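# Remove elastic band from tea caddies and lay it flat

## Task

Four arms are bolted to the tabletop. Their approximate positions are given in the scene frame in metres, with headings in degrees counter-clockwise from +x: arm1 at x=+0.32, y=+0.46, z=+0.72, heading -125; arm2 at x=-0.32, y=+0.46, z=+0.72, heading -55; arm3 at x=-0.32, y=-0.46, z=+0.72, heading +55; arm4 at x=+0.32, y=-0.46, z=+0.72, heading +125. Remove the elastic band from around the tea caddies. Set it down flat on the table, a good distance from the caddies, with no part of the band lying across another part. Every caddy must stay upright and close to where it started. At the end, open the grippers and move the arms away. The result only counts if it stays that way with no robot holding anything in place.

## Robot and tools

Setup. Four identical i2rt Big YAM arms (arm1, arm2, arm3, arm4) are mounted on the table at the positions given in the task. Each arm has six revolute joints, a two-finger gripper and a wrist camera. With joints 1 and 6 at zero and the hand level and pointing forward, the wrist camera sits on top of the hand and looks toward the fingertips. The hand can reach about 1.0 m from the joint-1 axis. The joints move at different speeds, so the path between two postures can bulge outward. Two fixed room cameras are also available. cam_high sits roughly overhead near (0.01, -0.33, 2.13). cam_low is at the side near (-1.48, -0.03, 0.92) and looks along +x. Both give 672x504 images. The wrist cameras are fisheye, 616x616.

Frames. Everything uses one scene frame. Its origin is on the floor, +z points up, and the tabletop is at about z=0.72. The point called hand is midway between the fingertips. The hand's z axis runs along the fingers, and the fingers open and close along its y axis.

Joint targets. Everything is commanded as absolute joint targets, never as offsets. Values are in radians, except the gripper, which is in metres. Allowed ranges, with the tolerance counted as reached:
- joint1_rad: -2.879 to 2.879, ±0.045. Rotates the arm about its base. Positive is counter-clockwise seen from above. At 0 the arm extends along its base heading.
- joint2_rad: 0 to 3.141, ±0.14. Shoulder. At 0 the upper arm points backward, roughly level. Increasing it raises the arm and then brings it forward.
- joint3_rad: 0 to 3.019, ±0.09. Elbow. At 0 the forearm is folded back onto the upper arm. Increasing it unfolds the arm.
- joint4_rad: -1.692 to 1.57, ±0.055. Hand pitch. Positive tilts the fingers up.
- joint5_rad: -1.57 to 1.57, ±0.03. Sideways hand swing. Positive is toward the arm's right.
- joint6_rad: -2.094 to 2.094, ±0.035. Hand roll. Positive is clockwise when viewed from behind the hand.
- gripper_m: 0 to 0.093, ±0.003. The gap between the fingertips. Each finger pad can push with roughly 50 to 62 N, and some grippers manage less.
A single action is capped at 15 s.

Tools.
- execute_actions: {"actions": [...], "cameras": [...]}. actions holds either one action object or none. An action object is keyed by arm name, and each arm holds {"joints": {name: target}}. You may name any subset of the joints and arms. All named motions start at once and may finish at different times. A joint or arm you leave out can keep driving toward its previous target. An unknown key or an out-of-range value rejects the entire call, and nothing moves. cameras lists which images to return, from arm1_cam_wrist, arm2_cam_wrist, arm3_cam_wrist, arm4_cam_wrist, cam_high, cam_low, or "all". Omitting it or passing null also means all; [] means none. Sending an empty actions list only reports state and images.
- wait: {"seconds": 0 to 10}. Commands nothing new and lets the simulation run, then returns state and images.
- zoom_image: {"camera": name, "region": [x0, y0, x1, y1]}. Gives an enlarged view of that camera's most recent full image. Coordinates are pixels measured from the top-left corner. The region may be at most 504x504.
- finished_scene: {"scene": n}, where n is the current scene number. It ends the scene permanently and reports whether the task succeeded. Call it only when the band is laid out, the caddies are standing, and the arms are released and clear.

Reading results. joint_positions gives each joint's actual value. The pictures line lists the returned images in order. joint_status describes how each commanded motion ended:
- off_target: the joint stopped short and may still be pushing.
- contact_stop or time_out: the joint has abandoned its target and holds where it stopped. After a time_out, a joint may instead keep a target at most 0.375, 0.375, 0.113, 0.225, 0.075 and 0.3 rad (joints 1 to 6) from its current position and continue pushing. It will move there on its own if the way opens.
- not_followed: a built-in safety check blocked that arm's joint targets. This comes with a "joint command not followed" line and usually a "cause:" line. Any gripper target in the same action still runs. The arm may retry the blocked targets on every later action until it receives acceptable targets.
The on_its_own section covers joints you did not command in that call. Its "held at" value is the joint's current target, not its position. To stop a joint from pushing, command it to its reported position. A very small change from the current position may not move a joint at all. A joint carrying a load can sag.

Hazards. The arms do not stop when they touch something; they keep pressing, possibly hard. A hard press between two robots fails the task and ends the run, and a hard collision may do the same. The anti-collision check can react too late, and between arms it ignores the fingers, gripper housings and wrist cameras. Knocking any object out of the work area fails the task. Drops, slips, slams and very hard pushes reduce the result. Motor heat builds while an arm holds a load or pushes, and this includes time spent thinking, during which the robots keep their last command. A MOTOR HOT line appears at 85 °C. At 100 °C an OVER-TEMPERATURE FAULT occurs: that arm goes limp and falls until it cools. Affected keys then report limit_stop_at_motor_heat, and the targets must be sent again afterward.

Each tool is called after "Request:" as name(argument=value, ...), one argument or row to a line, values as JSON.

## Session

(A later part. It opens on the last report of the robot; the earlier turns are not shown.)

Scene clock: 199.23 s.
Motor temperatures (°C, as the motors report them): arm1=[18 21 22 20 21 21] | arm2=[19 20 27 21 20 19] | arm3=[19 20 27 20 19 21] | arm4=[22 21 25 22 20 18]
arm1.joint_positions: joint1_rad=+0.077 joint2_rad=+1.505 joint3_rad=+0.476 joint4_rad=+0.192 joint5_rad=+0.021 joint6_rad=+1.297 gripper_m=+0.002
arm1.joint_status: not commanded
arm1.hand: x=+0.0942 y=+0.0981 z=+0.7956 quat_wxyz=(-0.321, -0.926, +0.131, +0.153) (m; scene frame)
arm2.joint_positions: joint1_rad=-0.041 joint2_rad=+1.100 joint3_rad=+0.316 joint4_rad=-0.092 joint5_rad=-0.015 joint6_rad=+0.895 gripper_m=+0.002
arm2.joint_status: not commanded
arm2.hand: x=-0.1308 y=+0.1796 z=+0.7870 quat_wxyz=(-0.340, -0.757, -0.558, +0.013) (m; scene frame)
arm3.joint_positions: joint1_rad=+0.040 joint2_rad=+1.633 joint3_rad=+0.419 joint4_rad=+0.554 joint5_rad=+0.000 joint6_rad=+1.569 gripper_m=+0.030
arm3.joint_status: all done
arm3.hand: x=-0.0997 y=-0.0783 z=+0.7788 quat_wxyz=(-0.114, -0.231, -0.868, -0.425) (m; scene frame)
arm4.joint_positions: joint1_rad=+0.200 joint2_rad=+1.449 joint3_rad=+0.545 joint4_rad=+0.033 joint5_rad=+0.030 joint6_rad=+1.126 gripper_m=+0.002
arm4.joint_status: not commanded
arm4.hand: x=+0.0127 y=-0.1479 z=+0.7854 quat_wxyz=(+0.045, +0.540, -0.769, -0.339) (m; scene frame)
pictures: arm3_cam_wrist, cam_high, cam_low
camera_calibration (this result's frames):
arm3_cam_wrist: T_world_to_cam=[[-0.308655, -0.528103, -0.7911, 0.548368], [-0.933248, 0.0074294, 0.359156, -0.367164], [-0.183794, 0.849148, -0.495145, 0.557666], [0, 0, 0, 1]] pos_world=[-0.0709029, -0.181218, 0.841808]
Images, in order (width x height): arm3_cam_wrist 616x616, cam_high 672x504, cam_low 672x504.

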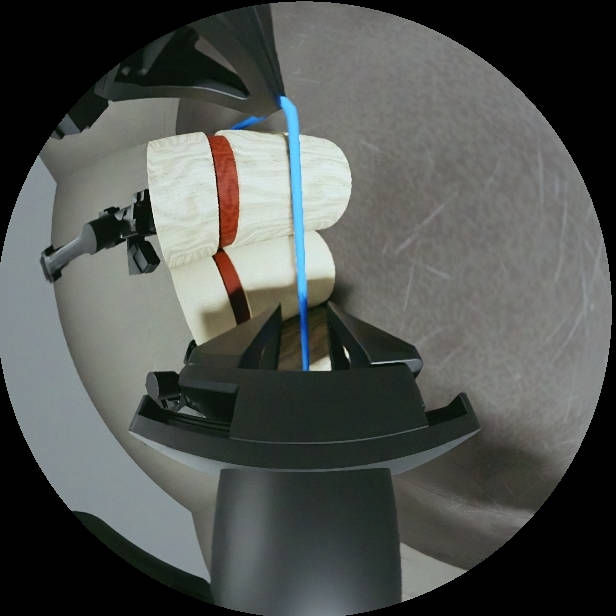

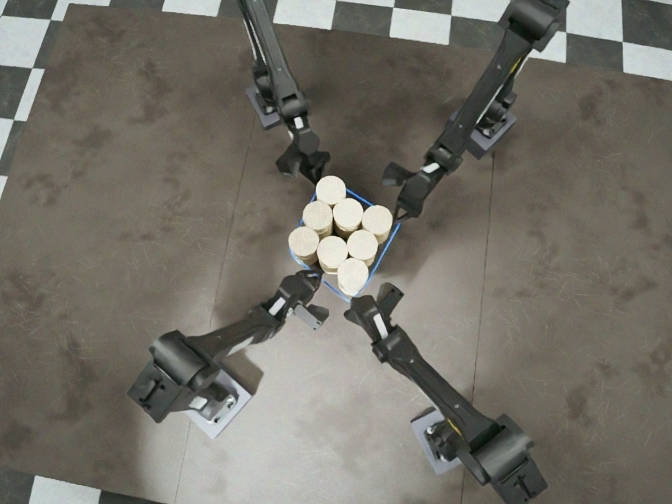

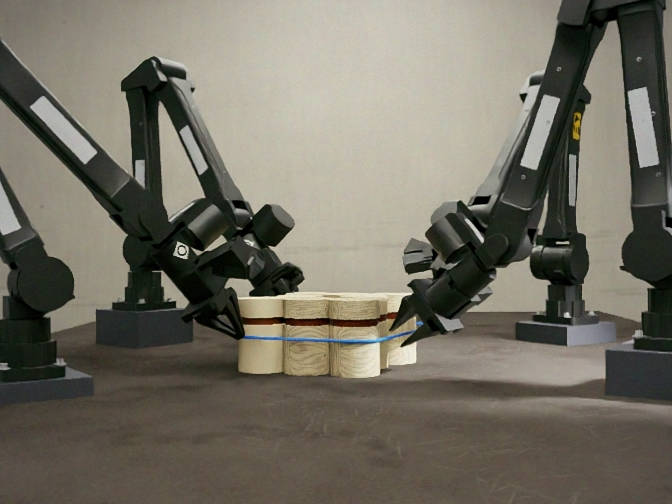

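Request:
execute_actions(
  actions=[
    {"arm3":{"joints":{"joint1_rad":0.085}}},
  ],
  cameras=[],
)

Request:
execute_actions(
  actions=[
    {"arm3":{"joints":{"gripper_m":0}}},
  ],
  cameras=["arm3_cam_wrist","cam_high"],
)

Request:
zoom_image(
  camera="cam_high",
  region=[250,160,430,320],
)

Scene clock: 215.00 s.
Motor temperatures (°C, as the motors report them): arm1=[18 21 22 20 21 21] | arm2=[19 20 27 21 21 19] | arm3=[19 20 26 20 19 21] | arm4=[22 21 25 22 21 18]
arm1.joint_positions: joint1_rad=+0.077 joint2_rad=+1.505 joint3_rad=+0.476 joint4_rad=+0.192 joint5_rad=+0.021 joint6_rad=+1.297 gripper_m=+0.002
arm1.joint_status: not commanded
arm1.hand: x=+0.0942 y=+0.0981 z=+0.7956 quat_wxyz=(-0.321, -0.926, +0.131, +0.153) (m; scene frame)
arm2.joint_positions: joint1_rad=-0.041 joint2_rad=+1.100 joint3_rad=+0.316 joint4_rad=-0.092 joint5_rad=-0.015 joint6_rad=+0.895 gripper_m=+0.002
arm2.joint_status: not commanded
arm2.hand: x=-0.1308 y=+0.1796 z=+0.7870 quat_wxyz=(-0.340, -0.757, -0.558, +0.013) (m; scene frame)
arm3.joint_positions: joint1_rad=+0.078 joint2_rad=+1.633 joint3_rad=+0.419 joint4_rad=+0.554 joint5_rad=+0.000 joint6_rad=+1.569 gripper_m=+0.030
arm3.joint_status: all done
arm3.hand: x=-0.1147 y=-0.0700 z=+0.7789 quat_wxyz=(-0.105, -0.214, -0.872, -0.427) (m; scene frame)
arm4.joint_positions: joint1_rad=+0.200 joint2_rad=+1.449 joint3_rad=+0.545 joint4_rad=+0.033 joint5_rad=+0.030 joint6_rad=+1.126 gripper_m=+0.002
arm4.joint_status: not commanded
arm4.hand: x=+0.0127 y=-0.1479 z=+0.7854 quat_wxyz=(+0.045, +0.540, -0.769, -0.339) (m; scene frame)
pictures: none
No camera images: the call's "cameras" was empty. Leave "cameras" out to get every camera's image.

Scene clock: 215.53 s.
Motor temperatures (°C, as the motors report them): arm1=[18 21 22 20 21 21] | arm2=[19 20 27 21 21 19] | arm3=[19 20 26 20 19 21] | arm4=[22 21 25 22 21 18]
arm1.joint_positions: joint1_rad=+0.077 joint2_rad=+1.505 joint3_rad=+0.476 joint4_rad=+0.192 joint5_rad=+0.021 joint6_rad=+1.297 gripper_m=+0.002
arm1.joint_status: not commanded
arm1.hand: x=+0.0942 y=+0.0981 z=+0.7956 quat_wxyz=(-0.321, -0.926, +0.131, +0.153) (m; scene frame)
arm2.joint_positions: joint1_rad=-0.041 joint2_rad=+1.100 joint3_rad=+0.316 joint4_rad=-0.092 joint5_rad=-0.015 joint6_rad=+0.895 gripper_m=+0.002
arm2.joint_status: not commanded
arm2.hand: x=-0.1308 y=+0.1796 z=+0.7870 quat_wxyz=(-0.340, -0.757, -0.558, +0.013) (m; scene frame)
arm3.joint_positions: joint1_rad=+0.078 joint2_rad=+1.633 joint3_rad=+0.419 joint4_rad=+0.554 joint5_rad=+0.000 joint6_rad=+1.569 gripper_m=+0.003
arm3.joint_status: all done
arm3.hand: x=-0.1147 y=-0.0700 z=+0.7789 quat_wxyz=(-0.105, -0.214, -0.872, -0.427) (m; scene frame)
arm4.joint_positions: joint1_rad=+0.200 joint2_rad=+1.449 joint3_rad=+0.545 joint4_rad=+0.033 joint5_rad=+0.030 joint6_rad=+1.126 gripper_m=+0.002
arm4.joint_status: not commanded
arm4.hand: x=+0.0127 y=-0.1479 z=+0.7854 quat_wxyz=(+0.045, +0.540, -0.769, -0.339) (m; scene frame)
pictures: arm3_cam_wrist, cam_high
camera_calibration (this result's frames):
arm3_cam_wrist: T_world_to_cam=[[-0.287846, -0.539693, -0.791123, 0.549714], [-0.932845, -0.0288883, 0.359118, -0.383711], [-0.216668, 0.841366, -0.495134, 0.543559], [0, 0, 0, 1]] pos_world=[-0.0819385, -0.17174, 0.841824]
Images, in order (width x height): arm3_cam_wrist 616x616, cam_high 672x504.

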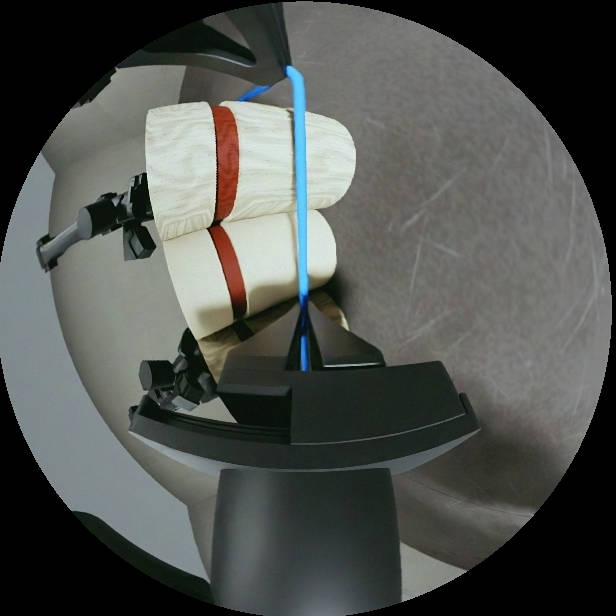

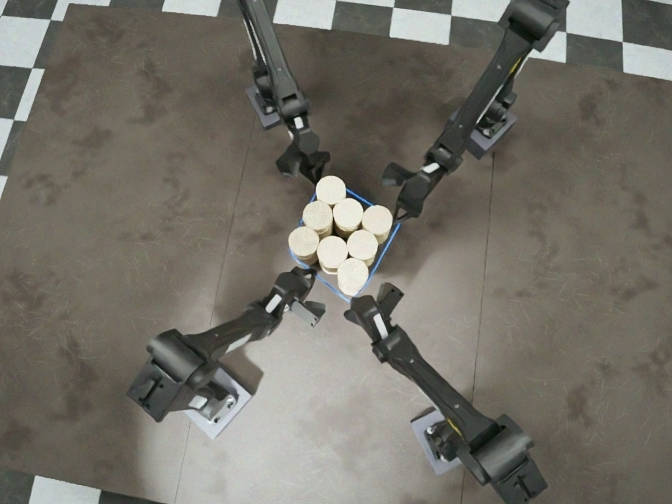

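Region (250, 160, 430, 320) of cam_high's 672x504 image, scaled by 2.800, with more detail than that image has.

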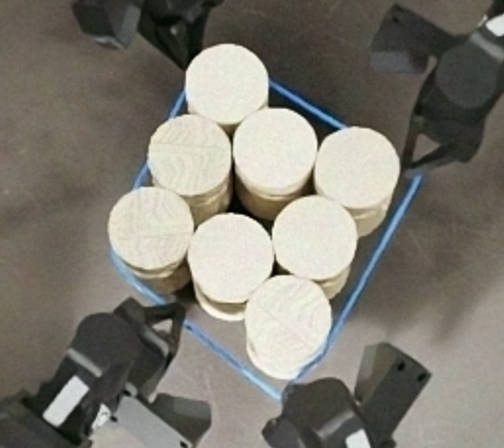

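Request:
execute_actions(
  actions=[
    {"arm1":{"joints":{"joint1_rad":0.125,"joint2_rad":1.48,"joint4_rad":0.05}},"arm2":{"joints":{"joint1_rad":-0.02,"joint2_rad":0.97,"joint3_rad":0.225,"joint4_rad":-0.17}},"arm3":{"joints":{"joint1_rad":0.16,"joint2_rad":1.43,"joint4_rad":0.13}},"arm4":{"joints":{"joint2_rad":1.414,"joint3_rad":0.49,"joint4_rad":0.0}}},
  ],
  cameras=["cam_high","cam_low"],
)

Request:
zoom_image(
  camera="cam_high",
  region=[250,160,430,320],
)

Scene clock: 240.83 s.
Motor temperatures (°C, as the motors report them): arm1=[18 21 22 20 21 21] | arm2=[19 20 27 21 21 19] | arm3=[19 20 26 20 19 21] | arm4=[22 21 25 22 21 18]
arm1.joint_positions: joint1_rad=+0.079 joint2_rad=+1.473 joint3_rad=+0.483 joint4_rad=+0.100 joint5_rad=+0.023 joint6_rad=+1.298 gripper_m=+0.002
arm1.joint_status: joint1_rad time_out (moved +0.001 of +0.048); the others done
arm1.on_its_own: joint1_rad reads +0.079 and still pushes toward +0.125 since a time_out
arm1.hand: x=+0.0993 y=+0.1065 z=+0.7960 quat_wxyz=(-0.297, -0.935, +0.132, +0.144) (m; scene frame)
arm2.joint_positions: joint1_rad=-0.018 joint2_rad=+0.961 joint3_rad=+0.265 joint4_rad=-0.131 joint5_rad=-0.009 joint6_rad=+0.896 gripper_m=+0.002
arm2.joint_status: all done
arm2.hand: x=-0.1354 y=+0.1986 z=+0.8006 quat_wxyz=(-0.363, -0.744, -0.561, +0.012) (m; scene frame)
arm3.joint_positions: joint1_rad=+0.129 joint2_rad=+1.434 joint3_rad=+0.419 joint4_rad=+0.164 joint5_rad=+0.016 joint6_rad=+1.569 gripper_m=+0.003
arm3.joint_status: all done
arm3.hand: x=-0.1489 y=-0.0974 z=+0.7886 quat_wxyz=(-0.083, -0.203, -0.914, -0.342) (m; scene frame)
arm4.joint_positions: joint1_rad=+0.200 joint2_rad=+1.412 joint3_rad=+0.523 joint4_rad=+0.032 joint5_rad=+0.026 joint6_rad=+1.129 gripper_m=+0.002
arm4.joint_status: all done
arm4.hand: x=+0.0174 y=-0.1534 z=+0.7915 quat_wxyz=(+0.048, +0.538, -0.768, -0.344) (m; scene frame)
pictures: cam_high, cam_low
Images, in order (width x height): cam_high 672x504, cam_low 672x504.

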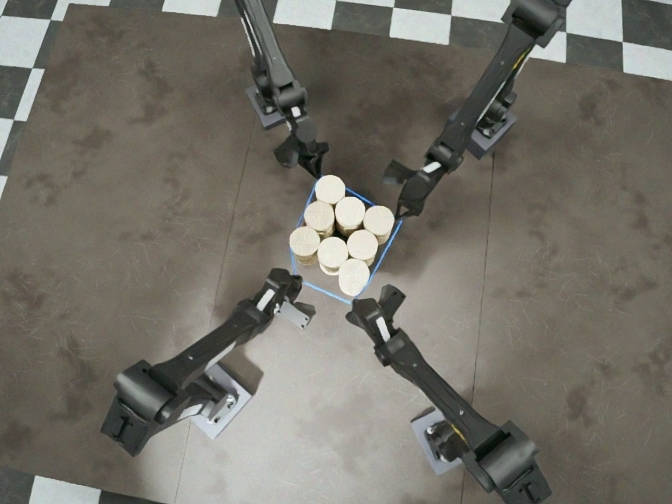

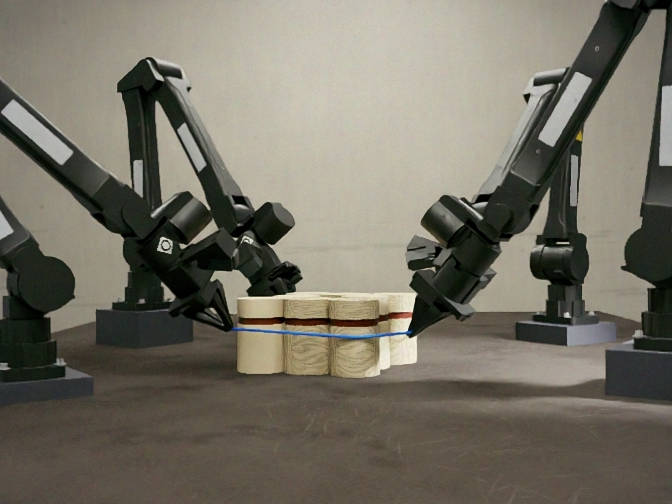

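Region (250, 160, 430, 320) of cam_high's 672x504 image, scaled by 2.800, with more detail than that image has.

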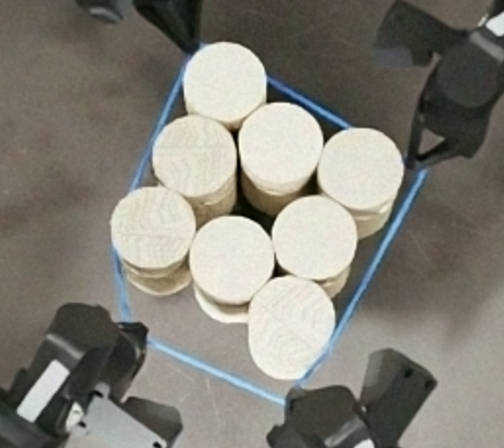

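Request:
execute_actions(
  actions=[
    {"arm1":{"joints":{"joint2_rad":1.43,"joint3_rad":0.43}},"arm2":{"joints":{"joint2_rad":0.93,"joint3_rad":0.185,"joint4_rad":-0.19}},"arm3":{"joints":{"joint1_rad":0.31}},"arm4":{"joints":{"joint2_rad":1.36,"joint3_rad":0.45}}},
  ],
  cameras=["cam_high","cam_low"],
)

Request:
zoom_image(
  camera="cam_high",
  region=[250,160,430,320],
)

Scene clock: 248.37 s.
Motor temperatures (°C, as the motors report them): arm1=[18 21 22 20 21 21] | arm2=[19 20 27 21 20 19] | arm3=[19 20 26 20 20 21] | arm4=[22 21 24 22 21 18]
arm1.joint_positions: joint1_rad=+0.079 joint2_rad=+1.423 joint3_rad=+0.478 joint4_rad=+0.096 joint5_rad=+0.027 joint6_rad=+1.299 gripper_m=+0.002
arm1.joint_status: all done
arm1.on_its_own: joint1_rad reads +0.079 and still pushes toward +0.125 since a time_out
arm1.hand: x=+0.0975 y=+0.1045 z=+0.8132 quat_wxyz=(-0.314, -0.928, +0.132, +0.153) (m; scene frame)
arm2.joint_positions: joint1_rad=-0.018 joint2_rad=+0.924 joint3_rad=+0.233 joint4_rad=-0.140 joint5_rad=-0.008 joint6_rad=+0.897 gripper_m=+0.002
arm2.joint_status: all done
arm2.hand: x=-0.1424 y=+0.2084 z=+0.7957 quat_wxyz=(-0.362, -0.745, -0.561, +0.012) (m; scene frame)
arm3.joint_positions: joint1_rad=+0.237 joint2_rad=+1.434 joint3_rad=+0.422 joint4_rad=+0.164 joint5_rad=+0.051 joint6_rad=+1.569 gripper_m=+0.003
arm3.joint_status: joint1_rad time_out (moved +0.108 of +0.181)
arm3.on_its_own: joint1_rad reads +0.237 and still pushes toward +0.310 since a time_out
arm3.hand: x=-0.1827 y=-0.0817 z=+0.7899 quat_wxyz=(-0.081, -0.160, -0.921, -0.345) (m; scene frame)
arm4.joint_positions: joint1_rad=+0.206 joint2_rad=+1.356 joint3_rad=+0.502 joint4_rad=+0.047 joint5_rad=+0.014 joint6_rad=+1.131 gripper_m=+0.002
arm4.joint_status: all done
arm4.hand: x=+0.0155 y=-0.1580 z=+0.8084 quat_wxyz=(+0.059, +0.536, -0.758, -0.366) (m; scene frame)
pictures: cam_high, cam_low
Images, in order (width x height): cam_high 672x504, cam_low 672x504.

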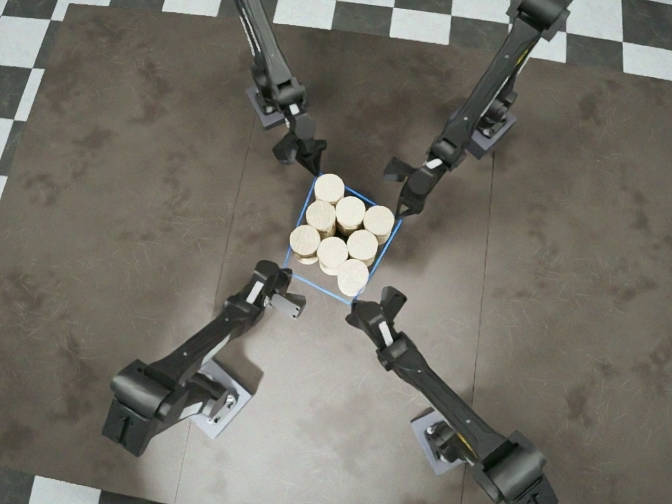

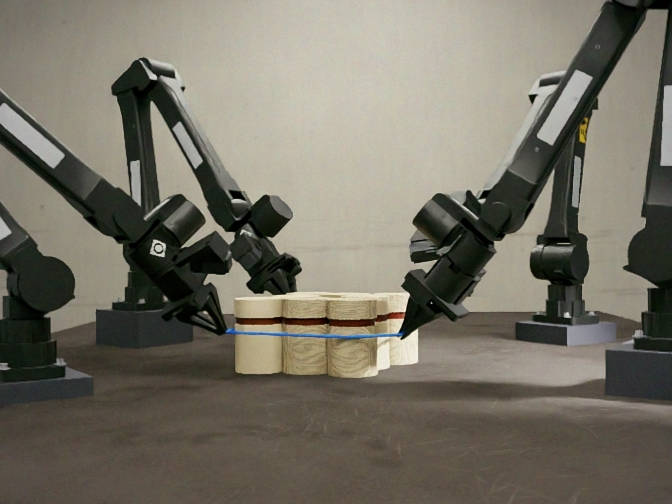

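Region (250, 160, 430, 320) of cam_high's 672x504 image, scaled by 2.800, with more detail than that image has.

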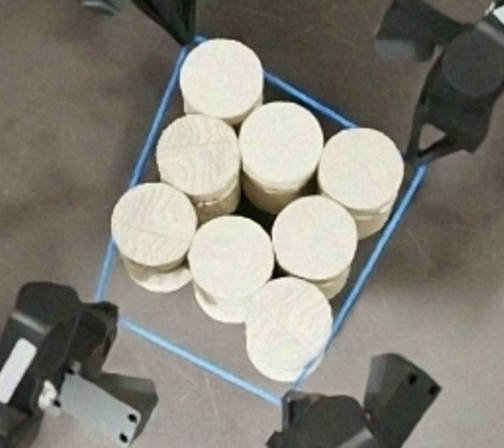

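Request:
execute_actions(
  actions=[
    {"arm1":{"joints":{"joint1_rad":0.17,"joint3_rad":0.385,"joint4_rad":0.0}},"arm2":{"joints":{"joint2_rad":0.86,"joint3_rad":0.15}},"arm3":{"joints":{"joint1_rad":0.38,"joint5_rad":-0.03}},"arm4":{"joints":{"joint1_rad":0.19,"joint3_rad":0.40,"joint4_rad":-0.04}}},
  ],
  cameras=["cam_high","cam_low"],
)

Request:
zoom_image(
  camera="cam_high",
  region=[250,160,430,320],
)

Scene clock: 255.27 s.
Motor temperatures (°C, as the motors report them): arm1=[18 21 21 20 22 21] | arm2=[19 20 26 21 20 19] | arm3=[19 20 26 20 23 21] | arm4=[22 21 24 22 21 18]
arm1.joint_positions: joint1_rad=+0.110 joint2_rad=+1.416 joint3_rad=+0.444 joint4_rad=+0.063 joint5_rad=+0.036 joint6_rad=+1.300 gripper_m=+0.002
arm1.joint_status: joint1_rad time_out (moved +0.031 of +0.091); joint4_rad time_out (moved -0.033 of -0.096); the others done
arm1.on_its_own: joint1_rad reads +0.110 and still pushes toward +0.170 since a time_out; joint4_rad reads +0.063 and still pushes toward +0.000 since a time_out
arm1.hand: x=+0.1181 y=+0.1180 z=+0.7983 quat_wxyz=(-0.289, -0.939, +0.121, +0.141) (m; scene frame)
arm2.joint_positions: joint1_rad=-0.017 joint2_rad=+0.849 joint3_rad=+0.203 joint4_rad=-0.140 joint5_rad=-0.012 joint6_rad=+0.898 gripper_m=+0.002
arm2.joint_status: all done
arm2.hand: x=-0.1456 y=+0.2142 z=+0.8027 quat_wxyz=(-0.382, -0.738, -0.556, +0.011) (m; scene frame)
arm3.joint_positions: joint1_rad=+0.278 joint2_rad=+1.434 joint3_rad=+0.422 joint4_rad=+0.164 joint5_rad=+0.041 joint6_rad=+1.569 gripper_m=+0.003
arm3.joint_status: joint1_rad time_out (moved +0.041 of +0.143); joint5_rad time_out (moved -0.010 of -0.081)
arm3.on_its_own: joint1_rad reads +0.278 and still pushes toward +0.380 since a time_out; joint5_rad reads +0.041 and still pushes toward -0.030 since a time_out
arm3.hand: x=-0.1999 y=-0.0759 z=+0.7898 quat_wxyz=(-0.069, -0.139, -0.925, -0.347) (m; scene frame)
arm4.joint_positions: joint1_rad=+0.186 joint2_rad=+1.356 joint3_rad=+0.485 joint4_rad=+0.047 joint5_rad=+0.009 joint6_rad=+1.133 gripper_m=+0.002
arm4.joint_status: joint4_rad time_out (moved +0.000 of -0.087); the others done
arm4.on_its_own: joint4_rad reads +0.047 and still pushes toward -0.040 since a time_out
arm4.hand: x=+0.0266 y=-0.1584 z=+0.8014 quat_wxyz=(+0.057, +0.530, -0.766, -0.359) (m; scene frame)
pictures: cam_high, cam_low
Images, in order (width x height): cam_high 672x504, cam_low 672x504.

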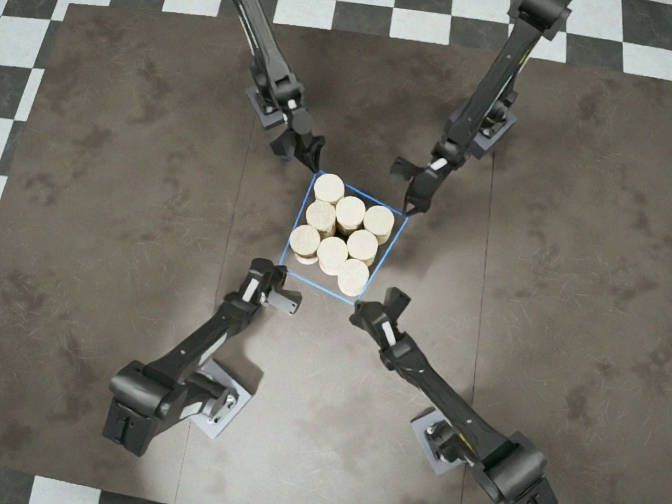

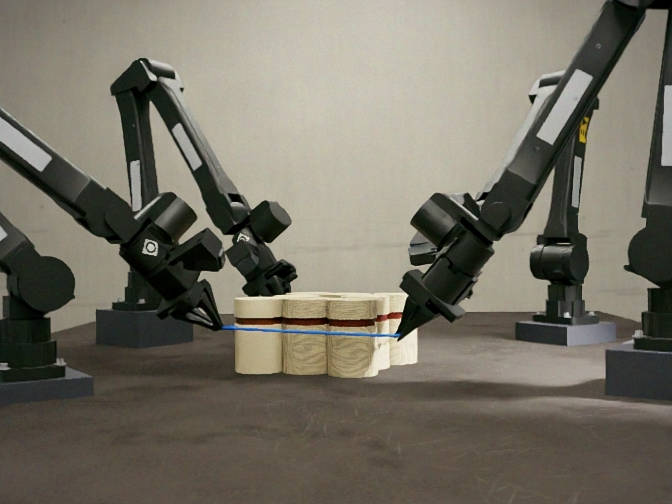

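Region (250, 160, 430, 320) of cam_high's 672x504 image, scaled by 2.800, with more detail than that image has.

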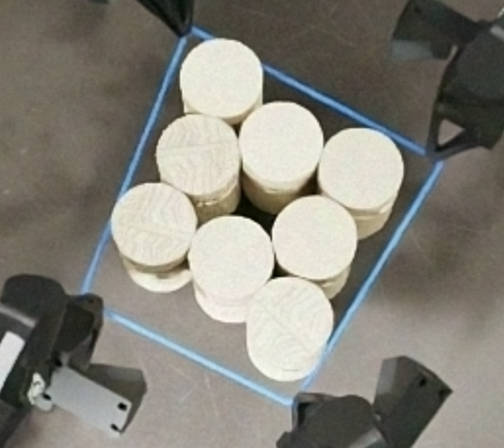

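Request:
execute_actions(
  actions=[
    {"arm1":{"joints":{"joint2_rad":1.18,"joint4_rad":-0.14}},"arm2":{"joints":{"joint2_rad":0.555,"joint4_rad":-0.285}},"arm3":{"joints":{"joint2_rad":1.16,"joint4_rad":-0.02}},"arm4":{"joints":{"joint2_rad":1.15,"joint4_rad":-0.14}}},
  ],
  cameras=["cam_high","cam_low"],
)

Request:
zoom_image(
  camera="cam_high",
  region=[250,160,430,320],
)

Scene clock: 267.30 s.
Motor temperatures (°C, as the motors report them): arm1=[18 21 21 20 22 21] | arm2=[19 20 26 21 20 19] | arm3=[19 20 27 20 29 21] | arm4=[22 21 24 22 20 18]
arm1.joint_positions: joint1_rad=+0.110 joint2_rad=+1.163 joint3_rad=+0.442 joint4_rad=-0.078 joint5_rad=+0.037 joint6_rad=+1.301 gripper_m=+0.002
arm1.joint_status: joint4_rad time_out (moved -0.141 of -0.203); the others done
arm1.on_its_own: joint1_rad reads +0.110 and still pushes toward +0.170 since a time_out; joint4_rad reads -0.078 and still pushes toward -0.140 since a time_out
arm1.hand: x=+0.1202 y=+0.1214 z=+0.8693 quat_wxyz=(-0.336, -0.920, +0.120, +0.161) (m; scene frame)
arm2.joint_positions: joint1_rad=-0.017 joint2_rad=+0.551 joint3_rad=+0.194 joint4_rad=-0.236 joint5_rad=-0.012 joint6_rad=+0.898 gripper_m=+0.002
arm2.joint_status: all done
arm2.hand: x=-0.1478 y=+0.2184 z=+0.8629 quat_wxyz=(-0.469, -0.704, -0.532, +0.014) (m; scene frame)
arm3.joint_positions: joint1_rad=+0.278 joint2_rad=+1.153 joint3_rad=+0.422 joint4_rad=+0.010 joint5_rad=+0.044 joint6_rad=+1.569 gripper_m=+0.003
arm3.joint_status: all done
arm3.on_its_own: joint1_rad reads +0.278 and still pushes toward +0.380 since a time_out; joint5_rad reads +0.044 and still pushes toward -0.030 since a time_out
arm3.hand: x=-0.2003 y=-0.0792 z=+0.8701 quat_wxyz=(-0.078, -0.137, -0.900, -0.405) (m; scene frame)
arm4.joint_positions: joint1_rad=+0.186 joint2_rad=+1.146 joint3_rad=+0.480 joint4_rad=-0.033 joint5_rad=+0.009 joint6_rad=+1.133 gripper_m=+0.002
arm4.joint_status: joint4_rad time_out (moved -0.080 of -0.187); the others done
arm4.on_its_own: joint4_rad reads -0.033 and still pushes toward -0.140 since a time_out
arm4.hand: x=+0.0295 y=-0.1616 z=+0.8679 quat_wxyz=(+0.067, +0.516, -0.746, -0.415) (m; scene frame)
pictures: cam_high, cam_low
Images, in order (width x height): cam_high 672x504, cam_low 672x504.

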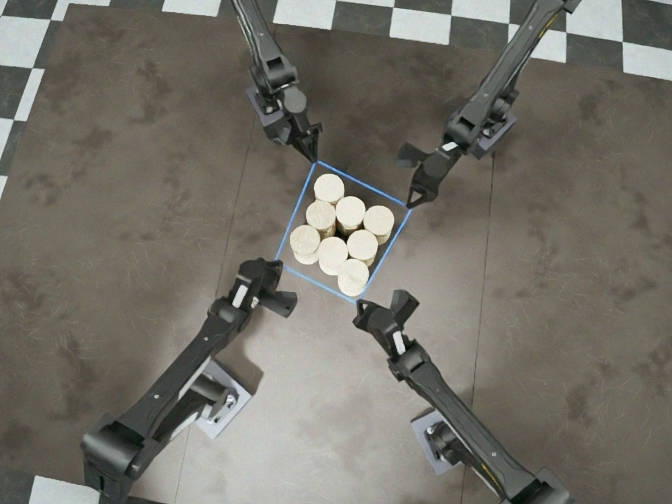

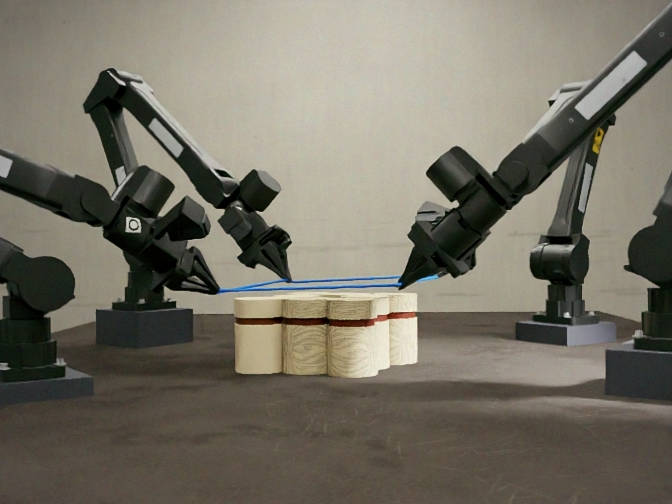

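Region (250, 160, 430, 320) of cam_high's 672x504 image, scaled by 2.800, with more detail than that image has.

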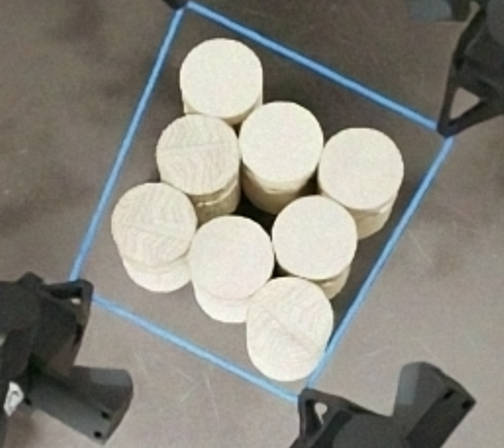

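Request:
execute_actions(
  actions=[
    {"arm1":{"joints":{"joint1_rad":0.12,"joint2_rad":1.1,"joint3_rad":0.70,"joint4_rad":-0.35}},"arm2":{"joints":{"joint2_rad":0.75,"joint3_rad":0.62,"joint4_rad":-0.6}},"arm3":{"joints":{"joint1_rad":0.18,"joint5_rad":0,"joint2_rad":1.0,"joint3_rad":0.66,"joint4_rad":-0.4}},"arm4":{"joints":{"joint1_rad":0.1,"joint2_rad":1.05,"joint3_rad":0.72,"joint4_rad":-0.42}}},
  ],
  cameras=["cam_high","cam_low"],
)

Scene clock: 277.20 s.
Motor temperatures (°C, as the motors report them): arm1=[18 21 22 20 23 21] | arm2=[19 20 28 21 20 19] | arm3=[19 20 28 20 32 21] | arm4=[22 20 24 22 20 18]
arm1.joint_positions: joint1_rad=+0.084 joint2_rad=+1.109 joint3_rad=+0.678 joint4_rad=-0.333 joint5_rad=+0.021 joint6_rad=+1.301 gripper_m=+0.002
arm1.joint_status: all done
arm1.hand: x=+0.0902 y=+0.0849 z=+0.9625 quat_wxyz=(-0.352, -0.912, +0.128, +0.165) (m; scene frame)
arm2.joint_positions: joint1_rad=-0.017 joint2_rad=+0.744 joint3_rad=+0.579 joint4_rad=-0.573 joint5_rad=-0.011 joint6_rad=+0.899 gripper_m=+0.002
arm2.joint_status: all done
arm2.hand: x=-0.1178 y=+0.1769 z=+0.9555 quat_wxyz=(-0.404, -0.731, -0.550, +0.012) (m; scene frame)
arm3.joint_positions: joint1_rad=+0.144 joint2_rad=+1.003 joint3_rad=+0.641 joint4_rad=-0.375 joint5_rad=+0.035 joint6_rad=+1.569 gripper_m=+0.003
arm3.joint_status: joint5_rad time_out (moved -0.009 of -0.044); the others done
arm3.on_its_own: joint5_rad reads +0.035 and still pushes toward +0.000 since a time_out
arm3.hand: x=-0.1458 y=-0.0838 z=+0.9691 quat_wxyz=(-0.099, -0.196, -0.893, -0.393) (m; scene frame)
arm4.joint_positions: joint1_rad=+0.113 joint2_rad=+1.054 joint3_rad=+0.712 joint4_rad=-0.374 joint5_rad=-0.015 joint6_rad=+1.133 gripper_m=+0.002
arm4.joint_status: all done
arm4.hand: x=+0.0340 y=-0.1259 z=+0.9626 quat_wxyz=(+0.061, +0.494, -0.765, -0.408) (m; scene frame)
pictures: cam_high, cam_low
Images, in order (width x height): cam_high 672x504, cam_low 672x504.

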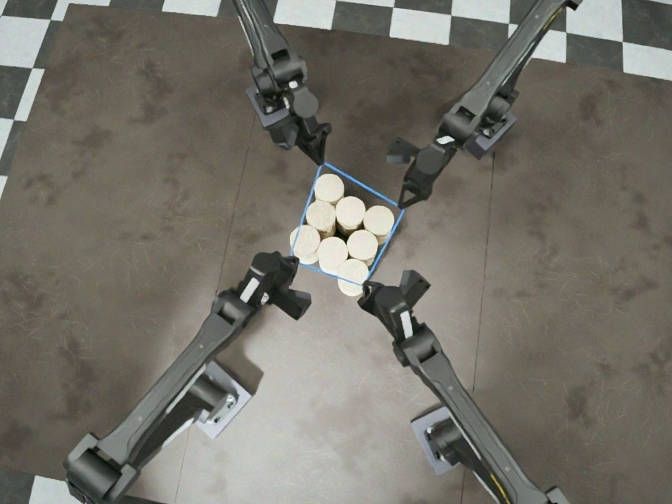

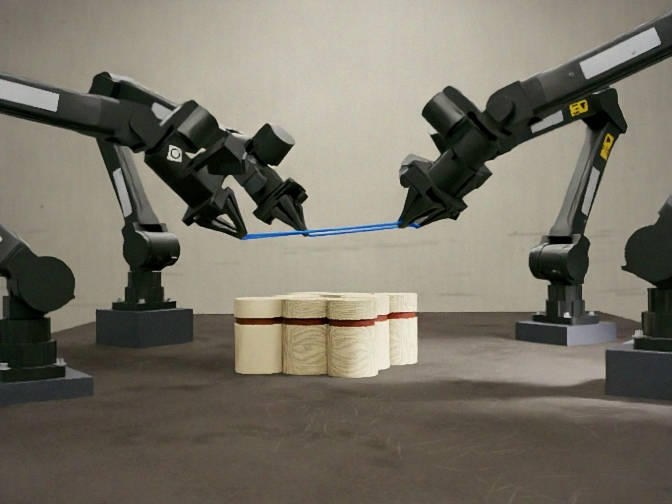

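Request:
execute_actions(
  actions=[
    {"arm1":{"joints":{"joint1_rad":0.117,"joint2_rad":1.019,"joint3_rad":1.18,"joint4_rad":-1.05,"joint6_rad":1.57}},"arm2":{"joints":{"joint1_rad":-0.06,"joint2_rad":1.07,"joint3_rad":1.33,"joint4_rad":-1.151}},"arm3":{"joints":{"joint1_rad":-0.08,"joint2_rad":1.03,"joint3_rad":1.21,"joint4_rad":-1.069}},"arm4":{"joints":{"joint1_rad":-0.07,"joint2_rad":1.022,"joint3_rad":1.275,"joint4_rad":-1.142,"joint6_rad":1.57}}},
  ],
  cameras=["cam_high","cam_low"],
)

Scene clock: 292.13 s.
Motor temperatures (°C, as the motors report them): arm1=[18 21 24 20 22 21] | arm2=[19 20 32 21 20 19] | arm3=[19 20 31 20 28 21] | arm4=[22 20 27 22 20 18]
arm1.joint_positions: joint1_rad=+0.105 joint2_rad=+1.022 joint3_rad=+1.142 joint4_rad=-1.033 joint5_rad=+0.006 joint6_rad=+1.562 gripper_m=+0.002
arm1.joint_status: all done
arm1.hand: x=+0.1137 y=+0.1003 z=+1.1326 quat_wxyz=(-0.306, -0.917, +0.240, +0.089) (m; scene frame)
arm2.joint_positions: joint1_rad=-0.046 joint2_rad=+1.072 joint3_rad=+1.279 joint4_rad=-1.137 joint5_rad=-0.007 joint6_rad=+0.899 gripper_m=+0.002
arm2.joint_status: all done
arm2.hand: x=-0.0849 y=+0.1108 z=+1.1240 quat_wxyz=(-0.314, -0.767, -0.559, +0.016) (m; scene frame)
arm3.joint_positions: joint1_rad=-0.091 joint2_rad=+1.026 joint3_rad=+1.181 joint4_rad=-1.028 joint5_rad=+0.017 joint6_rad=+1.569 gripper_m=+0.003
arm3.joint_status: all done
arm3.hand: x=-0.0627 y=-0.1294 z=+1.1432 quat_wxyz=(-0.117, -0.303, -0.889, -0.321) (m; scene frame)
arm4.joint_positions: joint1_rad=-0.046 joint2_rad=+1.027 joint3_rad=+1.236 joint4_rad=-1.112 joint5_rad=-0.027 joint6_rad=+1.561 gripper_m=+0.002
arm4.joint_status: all done
arm4.hand: x=+0.1032 y=-0.1106 z=+1.1352 quat_wxyz=(+0.098, +0.263, -0.908, -0.312) (m; scene frame)
pictures: cam_high, cam_low
Images, in order (width x height): cam_high 672x504, cam_low 672x504.

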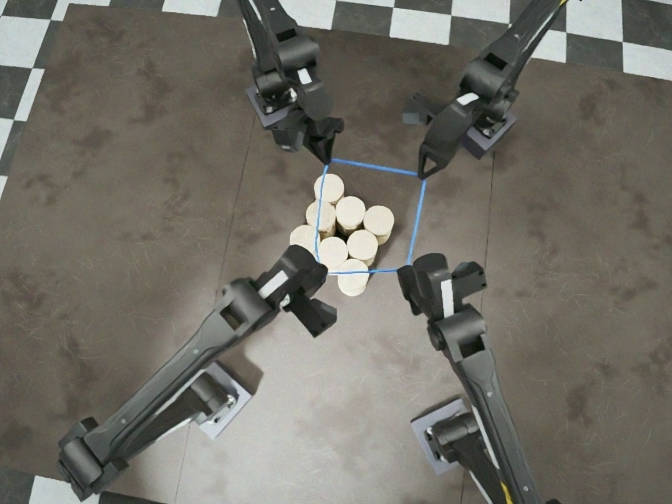

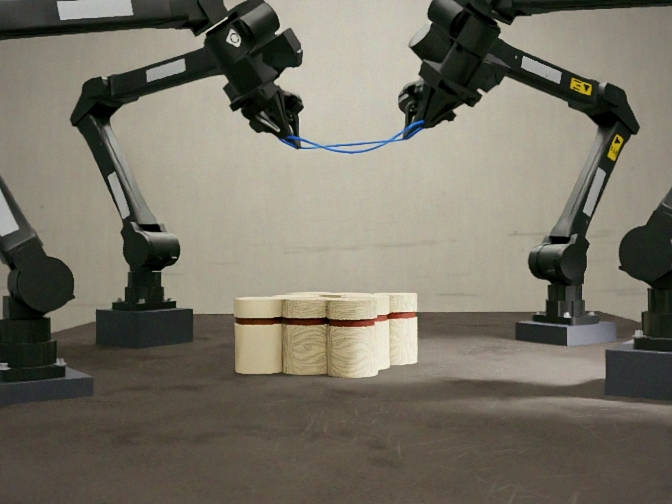

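Slack. Release arms 2 and 3, then follow the scene-1 sequence.

Request:
execute_actions(
  actions=[
    {"arm2":{"joints":{"gripper_m":0.03}},"arm3":{"joints":{"gripper_m":0.03}}},
  ],
  cameras=[],
)

Request:
execute_actions(
  actions=[
    {"arm2":{"joints":{"joint2_rad":0.65,"joint4_rad":-1.5}},"arm3":{"joints":{"joint2_rad":0.64,"joint4_rad":-1.45}}},
  ],
  cameras=["cam_high","cam_low"],
)

Scene clock: 297.87 s.
Motor temperatures (°C, as the motors report them): arm1=[18 21 25 20 22 21] | arm2=[19 20 34 21 20 19] | arm3=[19 20 32 20 27 21] | arm4=[22 20 28 22 21 18]
arm1.joint_positions: joint1_rad=+0.111 joint2_rad=+1.022 joint3_rad=+1.142 joint4_rad=-1.039 joint5_rad=+0.002 joint6_rad=+1.562 gripper_m=+0.002
arm1.joint_status: not commanded
arm1.hand: x=+0.1170 y=+0.0997 z=+1.1317 quat_wxyz=(-0.304, -0.919, +0.237, +0.085) (m; scene frame)
arm2.joint_positions: joint1_rad=-0.052 joint2_rad=+1.072 joint3_rad=+1.279 joint4_rad=-1.142 joint5_rad=-0.003 joint6_rad=+0.899 gripper_m=+0.030
arm2.joint_status: all done
arm2.hand: x=-0.0881 y=+0.1097 z=+1.1234 quat_wxyz=(-0.312, -0.770, -0.556, +0.019) (m; scene frame)
arm3.joint_positions: joint1_rad=-0.089 joint2_rad=+1.026 joint3_rad=+1.181 joint4_rad=-1.055 joint5_rad=+0.002 joint6_rad=+1.569 gripper_m=+0.030
arm3.joint_status: all done
arm3.hand: x=-0.0682 y=-0.1316 z=+1.1390 quat_wxyz=(-0.106, -0.302, -0.895, -0.312) (m; scene frame)
arm4.joint_positions: joint1_rad=-0.067 joint2_rad=+1.027 joint3_rad=+1.236 joint4_rad=-1.127 joint5_rad=+0.001 joint6_rad=+1.562 gripper_m=+0.002
arm4.joint_status: not commanded
arm4.hand: x=+0.1162 y=-0.1062 z=+1.1330 quat_wxyz=(+0.080, +0.249, -0.914, -0.309) (m; scene frame)
pictures: none
No camera images: the call's "cameras" was empty. Leave "cameras" out to get every camera's image.

Scene clock: 299.23 s.
Motor temperatures (°C, as the motors report them): arm1=[18 21 25 20 22 21] | arm2=[19 20 34 21 20 19] | arm3=[19 20 33 20 27 21] | arm4=[22 20 28 22 21 18]
arm1.joint_positions: joint1_rad=+0.111 joint2_rad=+1.022 joint3_rad=+1.142 joint4_rad=-1.039 joint5_rad=+0.002 joint6_rad=+1.562 gripper_m=+0.002
arm1.joint_status: not commanded
arm1.hand: x=+0.1170 y=+0.0997 z=+1.1317 quat_wxyz=(-0.304, -0.919, +0.237, +0.085) (m; scene frame)
arm2.joint_positions: joint1_rad=-0.052 joint2_rad=+0.651 joint3_rad=+1.298 joint4_rad=-1.492 joint5_rad=-0.003 joint6_rad=+0.899 gripper_m=+0.030
arm2.joint_status: all done
arm2.hand: x=-0.1911 y=+0.2699 z=+1.2076 quat_wxyz=(-0.355, -0.757, -0.548, +0.021) (m; scene frame)
arm3.joint_positions: joint1_rad=-0.089 joint2_rad=+0.632 joint3_rad=+1.188 joint4_rad=-1.437 joint5_rad=+0.002 joint6_rad=+1.569 gripper_m=+0.030
arm3.joint_status: all done
arm3.hand: x=-0.1753 y=-0.2722 z=+1.2041 quat_wxyz=(-0.109, -0.301, -0.892, -0.321) (m; scene frame)
arm4.joint_positions: joint1_rad=-0.067 joint2_rad=+1.027 joint3_rad=+1.236 joint4_rad=-1.127 joint5_rad=+0.001 joint6_rad=+1.562 gripper_m=+0.002
arm4.joint_status: not commanded
arm4.hand: x=+0.1162 y=-0.1062 z=+1.1330 quat_wxyz=(+0.080, +0.249, -0.914, -0.309) (m; scene frame)
pictures: cam_high, cam_low
Images, in order (width x height): cam_high 672x504, cam_low 672x504.

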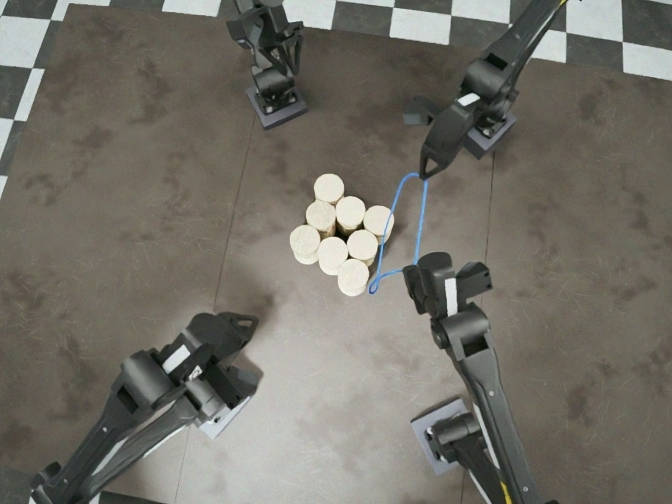

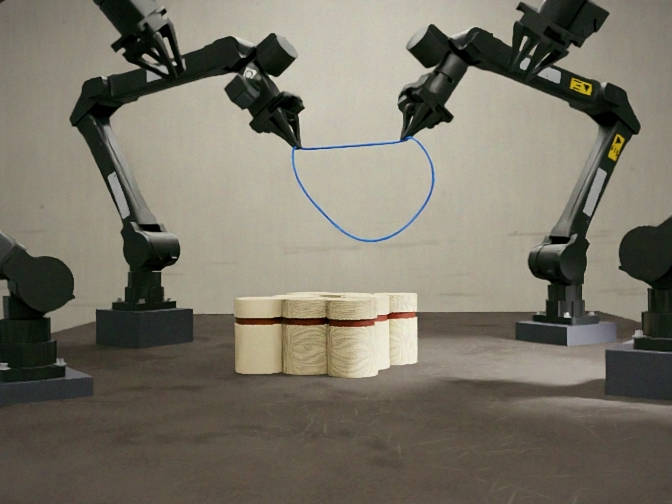

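Request:
execute_actions(
  actions=[
    {"arm1":{"joints":{"joint1_rad":0.961,"joint2_rad":0.9}},"arm4":{"joints":{"joint1_rad":-0.915,"joint2_rad":0.912}},"arm3":{"joints":{"joint1_rad":0.185,"joint2_rad":1.55,"joint3_rad":1.3,"joint4_rad":-1.2,"joint6_rad":0.72,"gripper_m":0.093}},"arm2":{"joints":{"joint2_rad":0.4,"gripper_m":0.093}}},
  ],
  cameras=["cam_high"],
)

Request:
execute_actions(
  actions=[
    {"arm1":{"joints":{"joint3_rad":0.759,"joint4_rad":-0.745}},"arm4":{"joints":{"joint3_rad":0.857,"joint4_rad":-0.83}},"arm3":{"joints":{"joint2_rad":1.715,"joint3_rad":1.284,"joint4_rad":-1.13}}},
  ],
  cameras=["arm3_cam_wrist","cam_high","cam_low"],
)

Scene clock: 331.67 s.
Motor temperatures (°C, as the motors report them): arm1=[18 21 27 20 21 21] | arm2=[19 20 33 21 20 19] | arm3=[19 20 33 20 23 21] | arm4=[22 20 31 22 20 18]
arm1.joint_positions: joint1_rad=+0.954 joint2_rad=+0.893 joint3_rad=+1.146 joint4_rad=-1.042 joint5_rad=+0.001 joint6_rad=+1.564 gripper_m=+0.002
arm1.joint_status: all done
arm1.hand: x=+0.4419 y=+0.0957 z=+1.1817 quat_wxyz=(-0.372, -0.913, -0.153, -0.061) (m; scene frame)
arm2.joint_positions: joint1_rad=-0.052 joint2_rad=+0.395 joint3_rad=+1.302 joint4_rad=-1.493 joint5_rad=-0.003 joint6_rad=+0.899 gripper_m=+0.093
arm2.joint_status: all done
arm2.hand: x=-0.2403 y=+0.3466 z=+1.2507 quat_wxyz=(-0.472, -0.714, -0.517, +0.026) (m; scene frame)
arm3.joint_positions: joint1_rad=+0.179 joint2_rad=+1.538 joint3_rad=+1.290 joint4_rad=-1.210 joint5_rad=+0.001 joint6_rad=+0.730 gripper_m=+0.093
arm3.joint_status: all done
arm3.hand: x=-0.1418 y=-0.0198 z=+0.9565 quat_wxyz=(-0.033, +0.227, -0.972, -0.046) (m; scene frame)
arm4.joint_positions: joint1_rad=-0.909 joint2_rad=+0.913 joint3_rad=+1.236 joint4_rad=-1.129 joint5_rad=-0.001 joint6_rad=+1.562 gripper_m=+0.002
arm4.joint_status: all done
arm4.hand: x=+0.4370 y=-0.1017 z=+1.1757 quat_wxyz=(-0.062, -0.142, -0.917, -0.368) (m; scene frame)
pictures: cam_high
Images, in order (width x height): cam_high 672x504.

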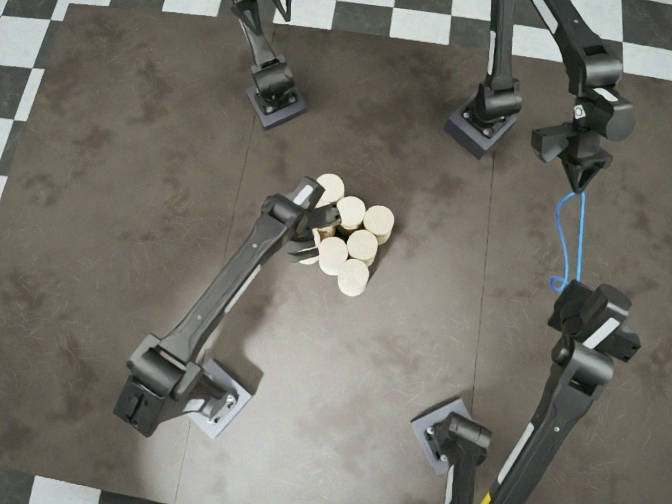

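Scene clock: 332.87 s.
Motor temperatures (°C, as the motors report them): arm1=[18 21 27 20 21 21] | arm2=[19 20 33 21 20 19] | arm3=[19 20 33 20 23 21] | arm4=[22 20 31 22 20 18]
arm1.joint_positions: joint1_rad=+0.954 joint2_rad=+0.899 joint3_rad=+0.761 joint4_rad=-0.743 joint5_rad=+0.001 joint6_rad=+1.565 gripper_m=+0.002
arm1.joint_status: all done
arm1.hand: x=+0.4398 y=+0.1034 z=+1.0191 quat_wxyz=(-0.329, -0.930, -0.156, -0.054) (m; scene frame)
arm2.joint_positions: joint1_rad=-0.052 joint2_rad=+0.395 joint3_rad=+1.302 joint4_rad=-1.493 joint5_rad=-0.003 joint6_rad=+0.899 gripper_m=+0.093
arm2.joint_status: not commanded
arm2.hand: x=-0.2403 y=+0.3466 z=+1.2507 quat_wxyz=(-0.472, -0.714, -0.517, +0.026) (m; scene frame)
arm3.joint_positions: joint1_rad=+0.179 joint2_rad=+1.715 joint3_rad=+1.272 joint4_rad=-1.141 joint5_rad=+0.001 joint6_rad=+0.729 gripper_m=+0.093
arm3.joint_status: all done
arm3.hand: x=-0.1380 y=-0.0100 z=+0.8696 quat_wxyz=(+0.003, +0.228, -0.974, +0.005) (m; scene frame)
arm4.joint_positions: joint1_rad=-0.909 joint2_rad=+0.921 joint3_rad=+0.854 joint4_rad=-0.835 joint5_rad=-0.003 joint6_rad=+1.562 gripper_m=+0.002
arm4.joint_status: all done
arm4.hand: x=+0.4385 y=-0.0981 z=+1.0147 quat_wxyz=(-0.054, -0.145, -0.934, -0.323) (m; scene frame)
pictures: arm3_cam_wrist, cam_high, cam_low
camera_calibration (this result's frames):
arm3_cam_wrist: T_world_to_cam=[[0.438629, -0.898639, 0.00727705, 0.0495114], [-0.727824, -0.35048, 0.589437, -0.611559], [-0.527141, -0.263841, -0.807781, 0.750977], [0, 0, 0, 1]] pos_world=[-0.0709537, 0.0282918, 0.96674]
Images, in order (width x height): arm3_cam_wrist 616x616, cam_high 672x504, cam_low 672x504.

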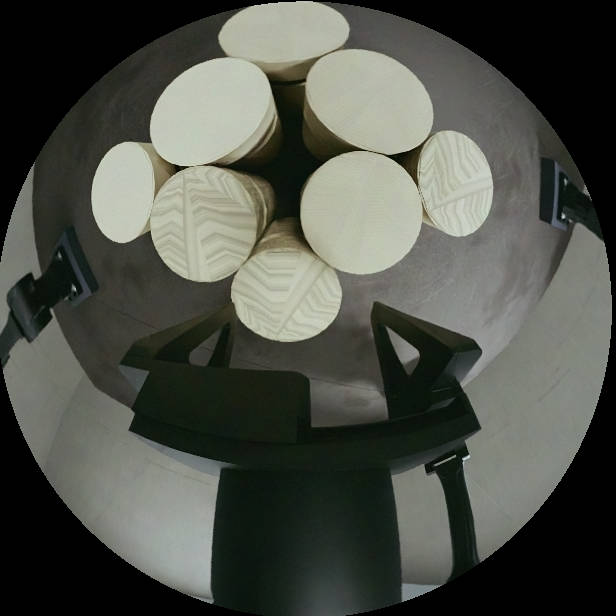

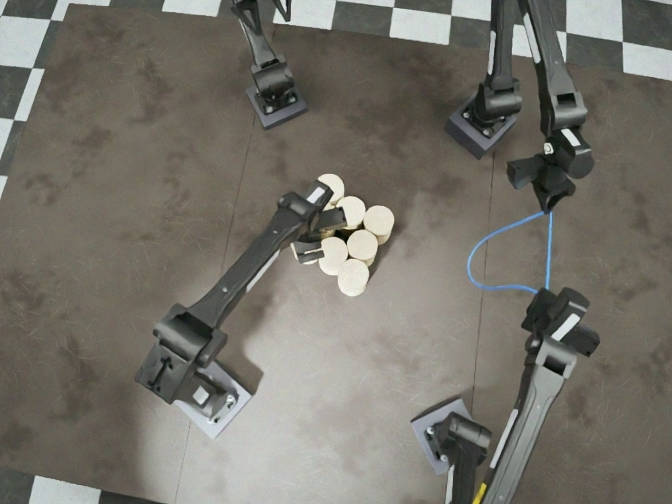

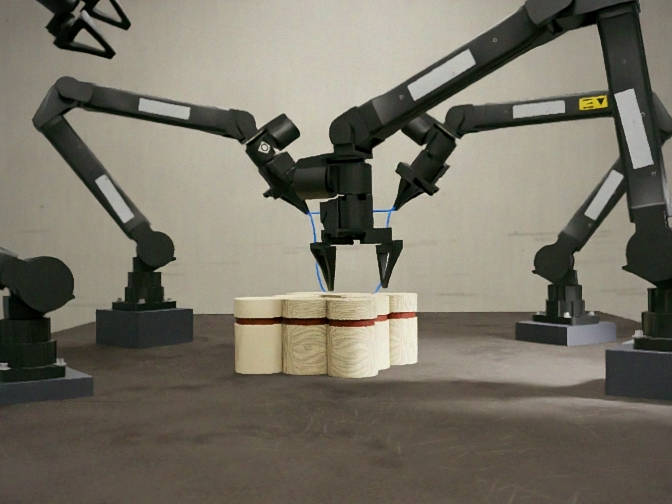

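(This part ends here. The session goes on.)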